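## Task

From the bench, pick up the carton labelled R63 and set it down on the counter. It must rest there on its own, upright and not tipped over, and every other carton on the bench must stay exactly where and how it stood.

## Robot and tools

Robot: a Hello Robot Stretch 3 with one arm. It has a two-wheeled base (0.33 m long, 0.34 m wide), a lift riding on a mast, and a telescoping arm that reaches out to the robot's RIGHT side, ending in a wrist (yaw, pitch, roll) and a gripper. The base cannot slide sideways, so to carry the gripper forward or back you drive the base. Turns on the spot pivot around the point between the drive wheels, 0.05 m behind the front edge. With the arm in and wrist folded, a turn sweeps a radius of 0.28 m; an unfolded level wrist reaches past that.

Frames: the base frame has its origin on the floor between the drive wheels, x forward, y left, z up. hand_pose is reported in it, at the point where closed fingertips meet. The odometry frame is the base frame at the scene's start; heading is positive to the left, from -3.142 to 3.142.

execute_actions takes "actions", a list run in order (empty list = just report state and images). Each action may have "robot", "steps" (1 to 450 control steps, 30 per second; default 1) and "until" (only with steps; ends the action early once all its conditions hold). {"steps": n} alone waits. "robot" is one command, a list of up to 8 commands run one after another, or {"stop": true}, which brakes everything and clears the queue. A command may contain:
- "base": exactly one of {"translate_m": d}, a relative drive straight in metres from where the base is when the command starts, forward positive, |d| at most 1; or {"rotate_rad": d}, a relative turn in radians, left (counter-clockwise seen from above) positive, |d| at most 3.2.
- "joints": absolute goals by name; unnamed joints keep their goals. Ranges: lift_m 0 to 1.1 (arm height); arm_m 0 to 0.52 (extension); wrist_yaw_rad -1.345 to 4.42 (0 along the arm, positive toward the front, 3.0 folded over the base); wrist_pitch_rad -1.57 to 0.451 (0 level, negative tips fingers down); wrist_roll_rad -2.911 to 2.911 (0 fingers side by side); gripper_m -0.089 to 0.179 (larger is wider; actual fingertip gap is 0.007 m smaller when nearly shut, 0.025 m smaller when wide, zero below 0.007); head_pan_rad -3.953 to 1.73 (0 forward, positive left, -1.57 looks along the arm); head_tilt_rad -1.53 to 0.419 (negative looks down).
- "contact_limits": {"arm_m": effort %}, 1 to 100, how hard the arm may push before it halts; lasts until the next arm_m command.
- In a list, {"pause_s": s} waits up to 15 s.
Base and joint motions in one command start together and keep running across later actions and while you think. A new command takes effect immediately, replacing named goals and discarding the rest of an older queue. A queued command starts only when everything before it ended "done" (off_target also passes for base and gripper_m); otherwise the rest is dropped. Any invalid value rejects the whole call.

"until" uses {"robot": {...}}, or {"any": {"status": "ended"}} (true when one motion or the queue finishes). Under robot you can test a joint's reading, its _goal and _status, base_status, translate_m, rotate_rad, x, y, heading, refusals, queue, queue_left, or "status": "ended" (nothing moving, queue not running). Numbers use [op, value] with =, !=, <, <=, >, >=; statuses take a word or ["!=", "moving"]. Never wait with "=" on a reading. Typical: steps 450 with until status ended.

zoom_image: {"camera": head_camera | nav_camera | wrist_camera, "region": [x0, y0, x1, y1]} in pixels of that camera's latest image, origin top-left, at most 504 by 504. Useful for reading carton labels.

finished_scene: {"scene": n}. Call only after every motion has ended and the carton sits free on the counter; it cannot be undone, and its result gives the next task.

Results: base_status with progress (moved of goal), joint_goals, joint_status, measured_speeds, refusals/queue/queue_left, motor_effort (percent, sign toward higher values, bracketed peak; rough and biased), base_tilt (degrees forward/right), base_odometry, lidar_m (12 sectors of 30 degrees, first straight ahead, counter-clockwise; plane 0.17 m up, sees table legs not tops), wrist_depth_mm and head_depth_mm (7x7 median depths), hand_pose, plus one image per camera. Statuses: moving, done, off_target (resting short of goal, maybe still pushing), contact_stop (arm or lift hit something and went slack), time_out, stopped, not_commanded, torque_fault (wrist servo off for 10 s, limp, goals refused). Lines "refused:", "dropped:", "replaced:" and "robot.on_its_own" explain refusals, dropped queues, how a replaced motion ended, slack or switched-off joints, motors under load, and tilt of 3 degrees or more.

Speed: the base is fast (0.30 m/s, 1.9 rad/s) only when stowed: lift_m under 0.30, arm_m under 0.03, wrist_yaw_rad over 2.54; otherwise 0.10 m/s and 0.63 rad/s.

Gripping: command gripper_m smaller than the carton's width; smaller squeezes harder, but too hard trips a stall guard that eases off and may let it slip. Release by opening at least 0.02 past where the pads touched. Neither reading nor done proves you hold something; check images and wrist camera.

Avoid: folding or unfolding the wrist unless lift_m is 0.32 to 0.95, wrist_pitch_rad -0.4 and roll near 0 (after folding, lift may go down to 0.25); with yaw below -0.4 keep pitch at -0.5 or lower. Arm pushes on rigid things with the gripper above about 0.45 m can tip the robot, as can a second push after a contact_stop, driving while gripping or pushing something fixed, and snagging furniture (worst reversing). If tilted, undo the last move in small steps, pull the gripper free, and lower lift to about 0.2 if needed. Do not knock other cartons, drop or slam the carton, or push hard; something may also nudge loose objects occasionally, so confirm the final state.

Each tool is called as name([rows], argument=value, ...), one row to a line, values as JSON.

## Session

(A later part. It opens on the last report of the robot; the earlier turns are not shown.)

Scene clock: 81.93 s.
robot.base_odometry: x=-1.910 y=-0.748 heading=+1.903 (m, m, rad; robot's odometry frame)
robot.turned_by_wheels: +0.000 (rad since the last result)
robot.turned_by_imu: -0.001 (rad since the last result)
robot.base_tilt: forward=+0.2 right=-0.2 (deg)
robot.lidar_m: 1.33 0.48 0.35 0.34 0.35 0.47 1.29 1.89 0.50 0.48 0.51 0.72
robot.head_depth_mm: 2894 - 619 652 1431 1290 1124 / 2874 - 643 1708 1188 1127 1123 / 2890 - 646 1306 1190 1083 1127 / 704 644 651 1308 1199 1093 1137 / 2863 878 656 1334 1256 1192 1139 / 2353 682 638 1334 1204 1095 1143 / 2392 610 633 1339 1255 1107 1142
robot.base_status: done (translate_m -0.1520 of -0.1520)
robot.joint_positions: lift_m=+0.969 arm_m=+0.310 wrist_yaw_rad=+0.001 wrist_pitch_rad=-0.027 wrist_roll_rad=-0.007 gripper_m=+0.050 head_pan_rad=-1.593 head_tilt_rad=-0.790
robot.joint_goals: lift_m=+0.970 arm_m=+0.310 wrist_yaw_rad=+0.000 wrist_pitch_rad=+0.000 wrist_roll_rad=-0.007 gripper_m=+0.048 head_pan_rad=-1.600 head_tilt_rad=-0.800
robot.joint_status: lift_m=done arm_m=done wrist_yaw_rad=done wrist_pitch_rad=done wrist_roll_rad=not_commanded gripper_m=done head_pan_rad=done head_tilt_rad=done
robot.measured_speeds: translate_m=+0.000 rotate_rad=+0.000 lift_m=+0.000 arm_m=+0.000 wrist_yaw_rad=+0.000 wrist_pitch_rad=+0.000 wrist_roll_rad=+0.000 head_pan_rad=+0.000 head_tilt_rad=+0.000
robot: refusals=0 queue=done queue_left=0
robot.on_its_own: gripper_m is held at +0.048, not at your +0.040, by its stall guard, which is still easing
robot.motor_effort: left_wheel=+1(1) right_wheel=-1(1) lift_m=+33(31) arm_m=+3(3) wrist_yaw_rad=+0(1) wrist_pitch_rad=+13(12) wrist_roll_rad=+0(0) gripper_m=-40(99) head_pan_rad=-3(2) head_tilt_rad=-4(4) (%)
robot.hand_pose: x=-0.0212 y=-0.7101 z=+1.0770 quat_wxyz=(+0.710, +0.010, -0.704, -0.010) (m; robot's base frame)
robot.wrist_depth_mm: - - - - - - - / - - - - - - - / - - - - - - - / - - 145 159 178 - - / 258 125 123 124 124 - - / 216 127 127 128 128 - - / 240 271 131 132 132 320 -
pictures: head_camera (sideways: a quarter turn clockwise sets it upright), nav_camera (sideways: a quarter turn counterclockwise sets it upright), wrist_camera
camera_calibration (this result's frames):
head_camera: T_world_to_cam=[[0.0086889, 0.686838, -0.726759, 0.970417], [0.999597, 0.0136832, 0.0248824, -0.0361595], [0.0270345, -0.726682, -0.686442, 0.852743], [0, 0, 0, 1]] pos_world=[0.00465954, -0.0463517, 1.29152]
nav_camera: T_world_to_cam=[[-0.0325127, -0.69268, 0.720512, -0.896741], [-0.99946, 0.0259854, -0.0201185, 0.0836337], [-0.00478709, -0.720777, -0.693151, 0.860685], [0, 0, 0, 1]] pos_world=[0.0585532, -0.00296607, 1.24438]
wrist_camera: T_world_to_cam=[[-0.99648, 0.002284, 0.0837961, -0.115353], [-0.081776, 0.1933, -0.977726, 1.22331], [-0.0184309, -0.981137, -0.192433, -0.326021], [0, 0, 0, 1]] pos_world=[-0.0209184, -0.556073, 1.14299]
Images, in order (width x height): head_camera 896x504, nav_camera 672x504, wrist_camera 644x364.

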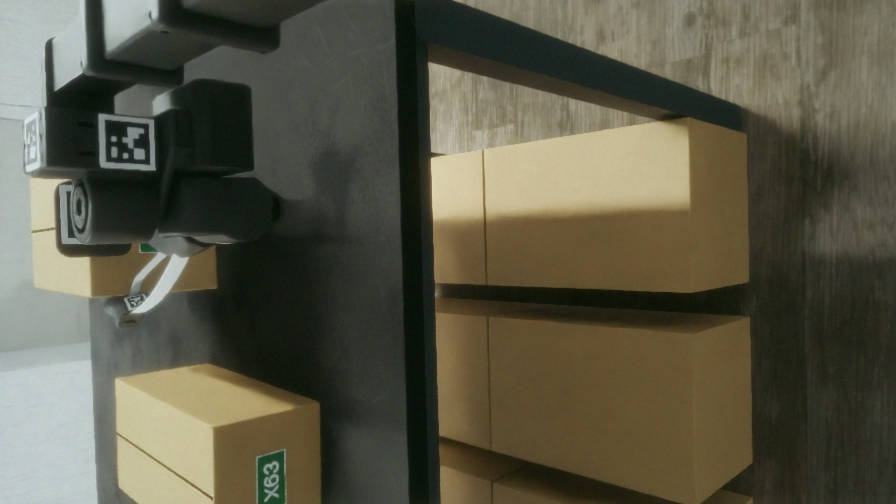

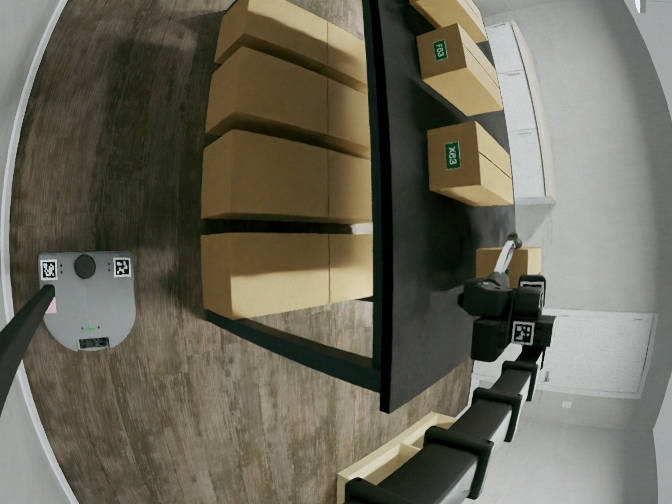

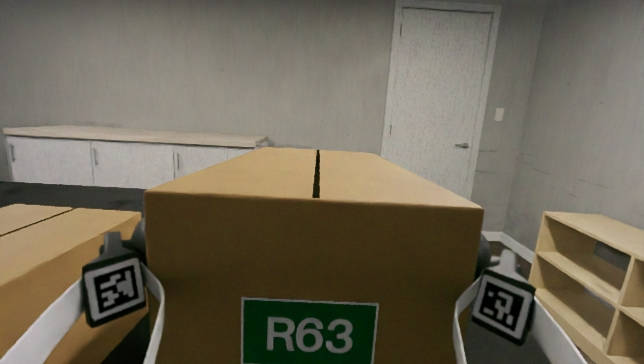

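execute_actions([
  {"robot":[{"base":{"translate_m":-0.62},"joints":{"arm_m":0,"head_tilt_rad":-0.6}},{"base":{"rotate_rad":-1.61}},{"base":{"translate_m":1}},{"base":{"translate_m":1}},{"base":{"rotate_rad":1.61}},{"base":{"translate_m":1}},{"base":{"translate_m":0.45}}],"steps":450},
  {"steps":450,"until":{"robot":{"queue_left":["<",3]}}},
  {"steps":450,"until":{"robot":{"queue_left":["<",2]}}},
])

execute_actions([
  {"steps":450,"until":{"robot":{"status":"ended"}}},
  {"steps":450,"until":{"robot":{"status":"ended"}}},
])

Scene clock: 126.73 s.
robot.base_odometry: x=+0.207 y=-0.755 heading=+1.903 (m, m, rad; robot's odometry frame)
robot.turned_by_wheels: +0.000 (rad since the last result)
robot.turned_by_imu: -0.004 (rad since the last result)
robot.base_tilt: forward=+0.2 right=-0.3 (deg)
robot.lidar_m: 3.32 0.87 0.77 2.32 1.08 1.07 0.79 0.91 1.49 1.43 1.51 1.42
robot.head_depth_mm: 1187 1315 1485 1647 - - - / 1195 1316 1436 379 - - - / 1198 1324 466 369 - - - / 1195 1317 471 375 1629 1404 1208 / 1206 1347 1490 409 1731 1442 1217 / 1210 1347 1510 1747 1770 1442 1210 / 1212 1338 1521 1737 1776 1445 1222
robot.base_status: done (rotate_rad +1.6099 of +1.6100)
robot.joint_positions: lift_m=+0.969 arm_m=+0.001 wrist_yaw_rad=+0.001 wrist_pitch_rad=-0.028 wrist_roll_rad=-0.007 gripper_m=+0.104 head_pan_rad=-1.593 head_tilt_rad=-0.606
robot.joint_goals: lift_m=+0.970 arm_m=+0.000 wrist_yaw_rad=+0.000 wrist_pitch_rad=+0.000 wrist_roll_rad=-0.007 gripper_m=+0.103 head_pan_rad=-1.600 head_tilt_rad=-0.600
robot.joint_status: lift_m=done arm_m=done wrist_yaw_rad=done wrist_pitch_rad=done wrist_roll_rad=not_commanded gripper_m=done head_pan_rad=done head_tilt_rad=done
robot.measured_speeds: translate_m=+0.000 rotate_rad=+0.000 lift_m=+0.000 arm_m=+0.000 wrist_yaw_rad=+0.000 wrist_pitch_rad=+0.000 wrist_roll_rad=+0.000 head_pan_rad=+0.000 head_tilt_rad=+0.000
robot: refusals=0 queue=running queue_left=1
robot.on_its_own: gripper_m is held at +0.103, not at your +0.040, by its stall guard, which is not easing now
robot.motor_effort: left_wheel=-2(6) right_wheel=+3(3) lift_m=+33(32) arm_m=-4(3) wrist_yaw_rad=-1(1) wrist_pitch_rad=+13(13) wrist_roll_rad=+0(0) gripper_m=-20(40) head_pan_rad=-1(3) head_tilt_rad=+3(20) (%)
robot.hand_pose: x=-0.0212 y=-0.4016 z=+1.0769 quat_wxyz=(+0.710, +0.011, -0.704, -0.010) (m; robot's base frame)
robot.wrist_depth_mm: - - - - - - - / - - - - - - - / - - - - - - - / - - 147 162 182 - - / - 125 124 124 124 - - / - 127 127 128 128 - - / - - 131 131 132 - -
pictures: head_camera (sideways: a quarter turn clockwise sets it upright), nav_camera (sideways: a quarter turn counterclockwise sets it upright), wrist_camera
camera_calibration (this result's frames):
head_camera: T_world_to_cam=[[0.0054678, 0.542073, -0.840313, 1.11846], [0.999685, 0.0176084, 0.0178637, -0.0270276], [0.02448, -0.840147, -0.541806, 0.664607], [0, 0, 0, 1]] pos_world=[0.00463401, -0.0474447, 1.30043]
nav_camera: T_world_to_cam=[[-0.0293149, -0.548951, 0.83534, -1.04644], [-0.999543, 0.0222615, -0.020448, 0.0840681], [-0.00737092, -0.835558, -0.549353, 0.673642], [0, 0, 0, 1]] pos_world=[0.0583187, -0.0134503, 1.24592]
wrist_camera: T_world_to_cam=[[-0.99648, 0.00222673, 0.0837983, -0.116068], [-0.0817765, 0.193973, -0.977592, 1.16363], [-0.0184315, -0.981004, -0.193108, -0.0225936], [0, 0, 0, 1]] pos_world=[-0.0209184, -0.247619, 1.14292]
Images, in order (width x height): head_camera 896x504, nav_camera 672x504, wrist_camera 644x364.

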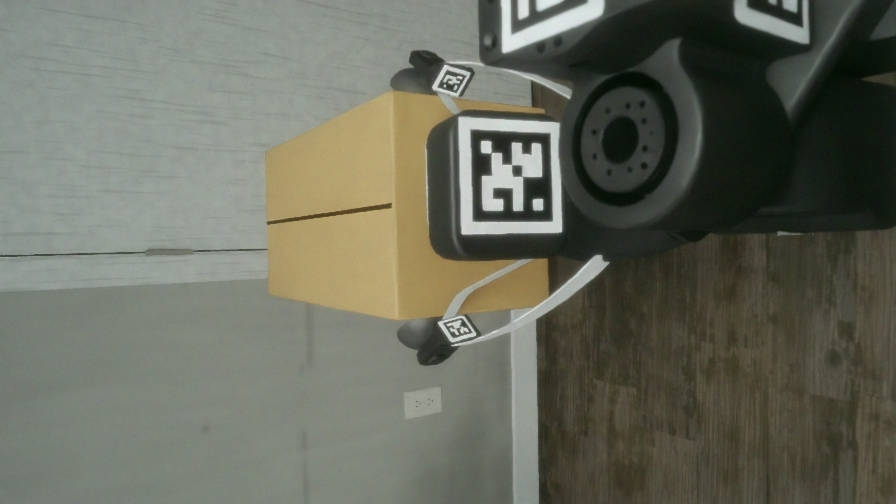

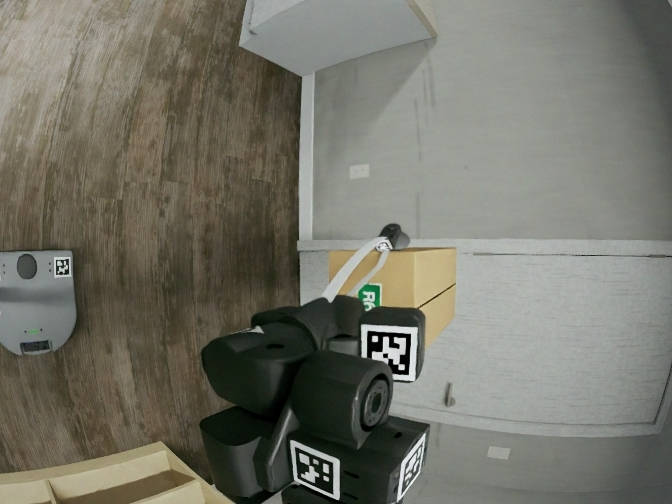

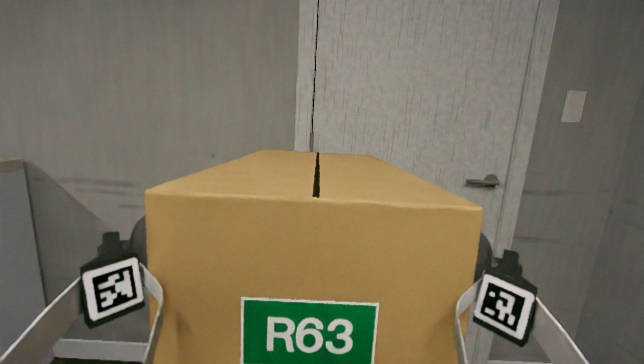

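Scene clock: 143.10 s.
robot.base_odometry: x=-0.267 y=+0.616 heading=+1.903 (m, m, rad; robot's odometry frame)
robot.turned_by_wheels: +0.000 (rad since the last result)
robot.turned_by_imu: +0.003 (rad since the last result)
robot.base_tilt: forward=+0.2 right=-0.3 (deg)
robot.lidar_m: 2.13 1.92 0.62 0.60 0.63 0.90 2.29 2.01 0.89 0.86 0.89 1.22
robot.head_depth_mm: 1206 1347 983 1003 - - - / 1212 1328 934 379 - - - / 1214 1327 466 370 - - - / 1224 1330 469 376 1148 1364 1211 / 1213 1335 906 410 1163 1364 1212 / 1214 1333 961 997 1164 1377 1217 / 1213 1336 969 996 1170 1381 1215
robot.base_status: done (translate_m +0.4500 of +0.4500)
robot.joint_positions: lift_m=+0.969 arm_m=+0.001 wrist_yaw_rad=+0.001 wrist_pitch_rad=-0.028 wrist_roll_rad=-0.007 gripper_m=+0.104 head_pan_rad=-1.593 head_tilt_rad=-0.606
robot.joint_goals: lift_m=+0.970 arm_m=+0.000 wrist_yaw_rad=+0.000 wrist_pitch_rad=+0.000 wrist_roll_rad=-0.007 gripper_m=+0.103 head_pan_rad=-1.600 head_tilt_rad=-0.600
robot.joint_status: lift_m=done arm_m=done wrist_yaw_rad=done wrist_pitch_rad=done wrist_roll_rad=not_commanded gripper_m=done head_pan_rad=done head_tilt_rad=done
robot.measured_speeds: translate_m=+0.000 rotate_rad=+0.000 lift_m=+0.000 arm_m=+0.000 wrist_yaw_rad=+0.000 wrist_pitch_rad=+0.000 wrist_roll_rad=+0.000 head_pan_rad=+0.000 head_tilt_rad=+0.000
robot: refusals=0 queue=done queue_left=0
robot.on_its_own: gripper_m is held at +0.103, not at your +0.040, by its stall guard, which is not easing now
robot.motor_effort: left_wheel=-2(4) right_wheel=+3(6) lift_m=+33(33) arm_m=-4(4) wrist_yaw_rad=-1(1) wrist_pitch_rad=+13(13) wrist_roll_rad=+0(0) gripper_m=-19(20) head_pan_rad=-3(2) head_tilt_rad=+3(3) (%)
robot.hand_pose: x=-0.0212 y=-0.4016 z=+1.0769 quat_wxyz=(+0.710, +0.011, -0.704, -0.010) (m; robot's base frame)
robot.wrist_depth_mm: - - - - - - - / - - - - - - - / - - - - - - - / 889 937 147 162 182 - - / 650 125 123 124 124 - - / 673 127 127 127 128 - - / 705 703 131 131 132 - -
pictures: head_camera (sideways: a quarter turn clockwise sets it upright), nav_camera (sideways: a quarter turn counterclockwise sets it upright), wrist_camera
camera_calibration (this result's frames):
head_camera: T_world_to_cam=[[0.00546786, 0.542073, -0.840313, 1.11846], [0.999685, 0.0176083, 0.0178637, -0.0270276], [0.0244799, -0.840147, -0.541806, 0.664607], [0, 0, 0, 1]] pos_world=[0.004634, -0.0474447, 1.30043]
nav_camera: T_world_to_cam=[[-0.029315, -0.548951, 0.83534, -1.04644], [-0.999543, 0.0222616, -0.020448, 0.0840681], [-0.00737102, -0.835558, -0.549353, 0.673642], [0, 0, 0, 1]] pos_world=[0.0583187, -0.0134503, 1.24592]
wrist_camera: T_world_to_cam=[[-0.99648, 0.0022268, 0.0837982, -0.116068], [-0.0817764, 0.193973, -0.977592, 1.16363], [-0.0184315, -0.981004, -0.193108, -0.0225935], [0, 0, 0, 1]] pos_world=[-0.0209184, -0.247619, 1.14292]
Images, in order (width x height): head_camera 896x504, nav_camera 672x504, wrist_camera 644x364.

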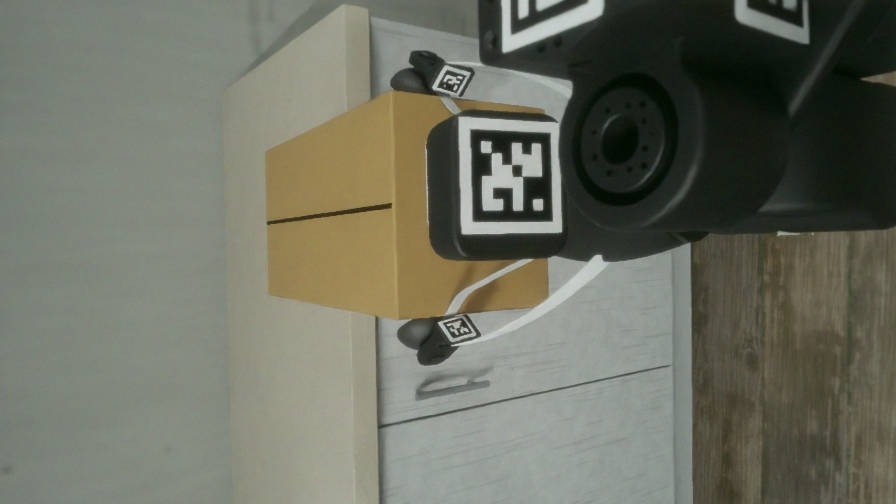

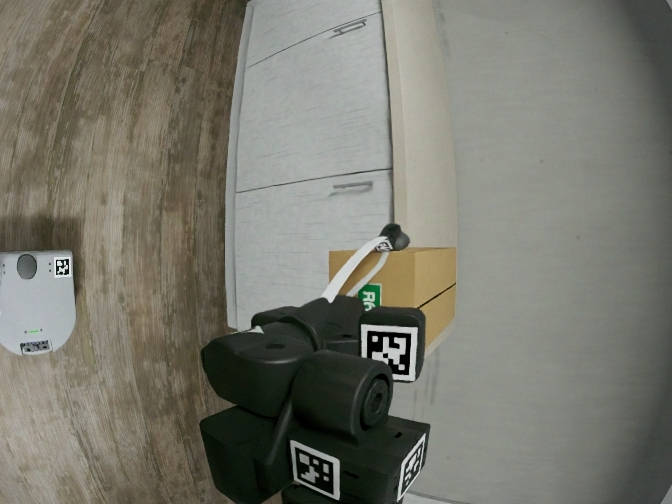

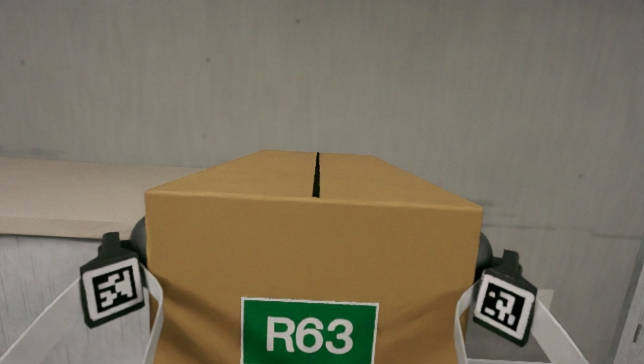

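execute_actions([
  {"robot":[{"joints":{"arm_m":0.52}},{"joints":{"lift_m":0.885}}],"steps":450,"until":{"robot":{"status":"ended"}}},
])

Scene clock: 153.50 s.
robot.base_odometry: x=-0.267 y=+0.616 heading=+1.903 (m, m, rad; robot's odometry frame)
robot.turned_by_wheels: +0.000 (rad since the last result)
robot.turned_by_imu: -0.002 (rad since the last result)
robot.base_tilt: forward=+0.2 right=-0.3 (deg)
robot.lidar_m: 2.14 1.92 0.62 0.60 0.63 0.89 2.29 2.02 0.89 0.86 0.89 1.22
robot.head_depth_mm: 1208 1353 985 - - 1393 1204 / 1204 1323 - 1012 1158 1348 1199 / 1212 1327 - 995 1156 1366 1214 / 1217 1305 898 991 1155 1366 1205 / 1218 1326 954 993 1160 1373 1213 / 1222 1340 966 992 1156 1375 1213 / 1215 1340 970 994 1172 1365 1215
robot.base_status: done (translate_m +0.4500 of +0.4500)
robot.joint_positions: lift_m=+0.886 arm_m=+0.520 wrist_yaw_rad=+0.001 wrist_pitch_rad=-0.014 wrist_roll_rad=-0.007 gripper_m=+0.104 head_pan_rad=-1.593 head_tilt_rad=-0.606
robot.joint_goals: lift_m=+0.885 arm_m=+0.520 wrist_yaw_rad=+0.000 wrist_pitch_rad=+0.000 wrist_roll_rad=-0.007 gripper_m=+0.103 head_pan_rad=-1.600 head_tilt_rad=-0.600
robot.joint_status: lift_m=done arm_m=done wrist_yaw_rad=done wrist_pitch_rad=done wrist_roll_rad=not_commanded gripper_m=done head_pan_rad=done head_tilt_rad=done
robot.measured_speeds: translate_m=+0.000 rotate_rad=+0.000 lift_m=+0.000 arm_m=+0.000 wrist_yaw_rad=+0.000 wrist_pitch_rad=+0.000 wrist_roll_rad=+0.000 head_pan_rad=+0.000 head_tilt_rad=+0.000
robot: refusals=0 queue=done queue_left=0
robot.on_its_own: gripper_m is held at +0.103, not at your +0.040, by its stall guard, which is not easing now
robot.motor_effort: left_wheel=-2(3) right_wheel=+3(3) lift_m=+12(30) arm_m=+2(3) wrist_yaw_rad=-1(1) wrist_pitch_rad=+6(13) wrist_roll_rad=+0(0) gripper_m=-20(20) head_pan_rad=-1(2) head_tilt_rad=+3(3) (%)
robot.hand_pose: x=-0.0212 y=-0.9205 z=+0.9966 quat_wxyz=(+0.710, +0.006, -0.704, -0.005) (m; robot's base frame)
robot.wrist_depth_mm: 651 647 647 648 647 644 637 / 679 668 673 674 674 666 662 / 693 701 681 686 689 684 686 / 603 628 142 153 166 702 703 / 363 125 122 123 123 430 734 / 271 127 127 128 128 294 311 / 193 191 132 132 133 213 232
pictures: head_camera (sideways: a quarter turn clockwise sets it upright), nav_camera (sideways: a quarter turn counterclockwise sets it upright), wrist_camera
camera_calibration (this result's frames):
head_camera: T_world_to_cam=[[0.00548175, 0.54207, -0.840315, 1.11846], [0.999686, 0.0175826, 0.0178636, -0.0270274], [0.0244583, -0.840149, -0.541803, 0.664602], [0, 0, 0, 1]] pos_world=[0.00463278, -0.0474447, 1.30043]
nav_camera: T_world_to_cam=[[-0.029329, -0.548947, 0.835342, -1.04644], [-0.999542, 0.0222872, -0.020448, 0.0840681], [-0.00739258, -0.83556, -0.54935, 0.673638], [0, 0, 0, 1]] pos_world=[0.0583184, -0.0134519, 1.24592]
wrist_camera: T_world_to_cam=[[-0.996481, 0.00339887, 0.0837454, -0.107056], [-0.0817625, 0.180311, -0.980206, 1.17585], [-0.0184318, -0.983604, -0.179398, -0.563177], [0, 0, 0, 1]] pos_world=[-0.0209192, -0.765597, 1.06051]
Images, in order (width x height): head_camera 896x504, nav_camera 672x504, wrist_camera 644x364.

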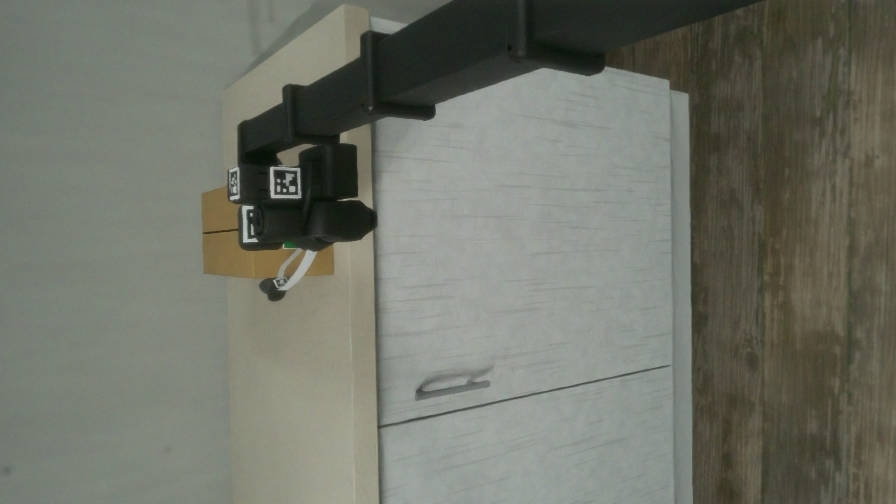

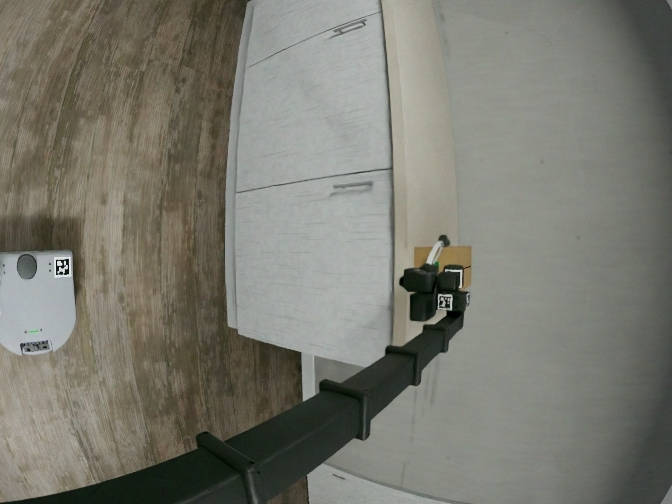

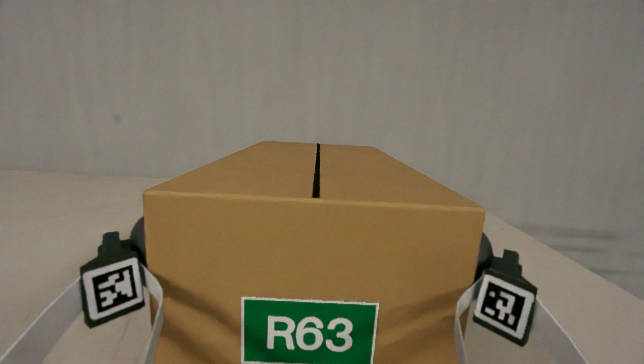

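execute_actions([
  {"robot":[{"joints":{"gripper_m":0.179}},{"joints":{"arm_m":0.4}}],"steps":450,"until":{"robot":{"status":"ended"}}},
])

finished_scene(scene=1)

Scene clock: 164.60 s.
robot.base_odometry: x=-0.267 y=+0.616 heading=+1.903 (m, m, rad; robot's odometry frame)
robot.turned_by_wheels: +0.000 (rad since the last result)
robot.turned_by_imu: -0.002 (rad since the last result)
robot.base_tilt: forward=+0.2 right=-0.3 (deg)
robot.lidar_m: 2.14 1.92 0.62 0.60 0.63 0.89 2.29 2.02 0.89 0.86 0.89 1.22
robot.head_depth_mm: 1208 1340 990 - - 1388 1195 / 1210 1324 1090 1014 1150 1359 1203 / 1215 1304 - 1014 1158 1361 1207 / 1210 1291 894 1000 1165 1358 1213 / 1211 1334 957 991 1154 1349 1215 / 1225 1341 963 992 1160 1366 1212 / 1225 1333 968 997 1159 1380 1216
robot.base_status: done (translate_m +0.4500 of +0.4500)
robot.joint_positions: lift_m=+0.886 arm_m=+0.400 wrist_yaw_rad=+0.001 wrist_pitch_rad=-0.016 wrist_roll_rad=-0.007 gripper_m=+0.179 head_pan_rad=-1.593 head_tilt_rad=-0.606
robot.joint_goals: lift_m=+0.885 arm_m=+0.400 wrist_yaw_rad=+0.000 wrist_pitch_rad=+0.000 wrist_roll_rad=-0.007 gripper_m=+0.179 head_pan_rad=-1.600 head_tilt_rad=-0.600
robot.joint_status: lift_m=done arm_m=done wrist_yaw_rad=done wrist_pitch_rad=done wrist_roll_rad=not_commanded gripper_m=done head_pan_rad=done head_tilt_rad=done
robot.measured_speeds: translate_m=+0.000 rotate_rad=+0.000 lift_m=+0.000 arm_m=+0.000 wrist_yaw_rad=+0.000 wrist_pitch_rad=+0.000 wrist_roll_rad=+0.000 head_pan_rad=+0.000 head_tilt_rad=+0.000
robot: refusals=0 queue=done queue_left=0
robot.motor_effort: left_wheel=-2(2) right_wheel=+3(3) lift_m=+11(12) arm_m=-4(6) wrist_yaw_rad=+0(1) wrist_pitch_rad=+8(7) wrist_roll_rad=+0(0) gripper_m=+0(83) head_pan_rad=-2(3) head_tilt_rad=+2(4) (%)
robot.hand_pose: x=-0.0212 y=-0.8012 z=+0.9960 quat_wxyz=(+0.710, +0.006, -0.704, -0.006) (m; robot's base frame)
robot.wrist_depth_mm: 767 760 761 755 756 754 757 / 791 790 792 777 774 773 779 / 805 815 808 798 812 813 797 / 588 626 519 241 595 836 827 / 374 378 330 249 388 489 859 / - 267 258 257 273 294 326 / 217 216 218 217 220 218 232
pictures: head_camera (sideways: a quarter turn clockwise sets it upright), nav_camera (sideways: a quarter turn counterclockwise sets it upright), wrist_camera
camera_calibration (this result's frames):
head_camera: T_world_to_cam=[[0.0054817, 0.542068, -0.840317, 1.11846], [0.999686, 0.0175827, 0.0178635, -0.0270273], [0.0244582, -0.840151, -0.541801, 0.6646], [0, 0, 0, 1]] pos_world=[0.00463278, -0.0474447, 1.30043]
nav_camera: T_world_to_cam=[[-0.029329, -0.548945, 0.835343, -1.04645], [-0.999542, 0.0222872, -0.020448, 0.0840681], [-0.00739261, -0.835561, -0.549348, 0.673635], [0, 0, 0, 1]] pos_world=[0.0583184, -0.013452, 1.24592]
wrist_camera: T_world_to_cam=[[-0.996481, 0.00320921, 0.0837546, -0.107572], [-0.0817648, 0.182499, -0.9798, 1.1551], [-0.0184295, -0.983201, -0.181594, -0.443409], [0, 0, 0, 1]] pos_world=[-0.0209188, -0.64642, 1.06026]
Images, in order (width x height): head_camera 896x504, nav_camera 672x504, wrist_camera 644x364.

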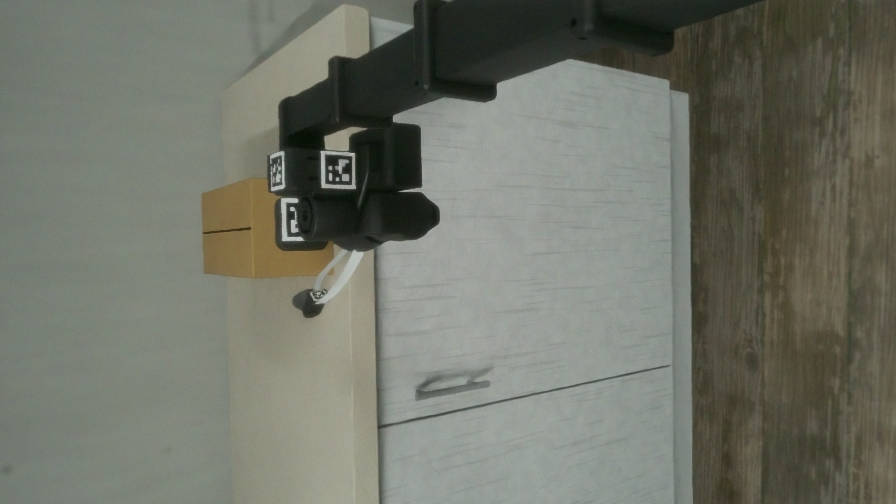

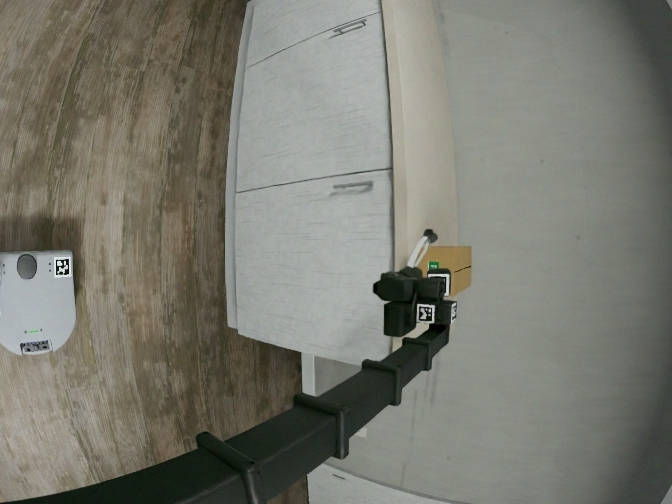

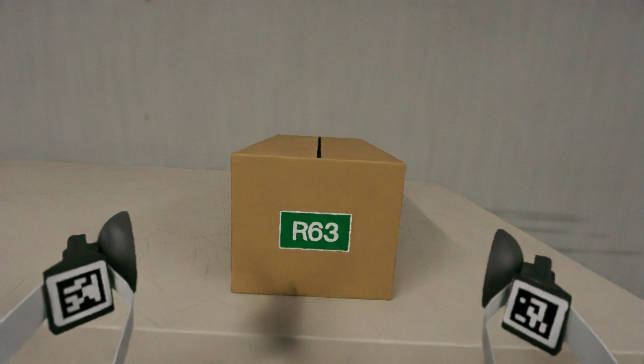

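The scene is finished: the task was done.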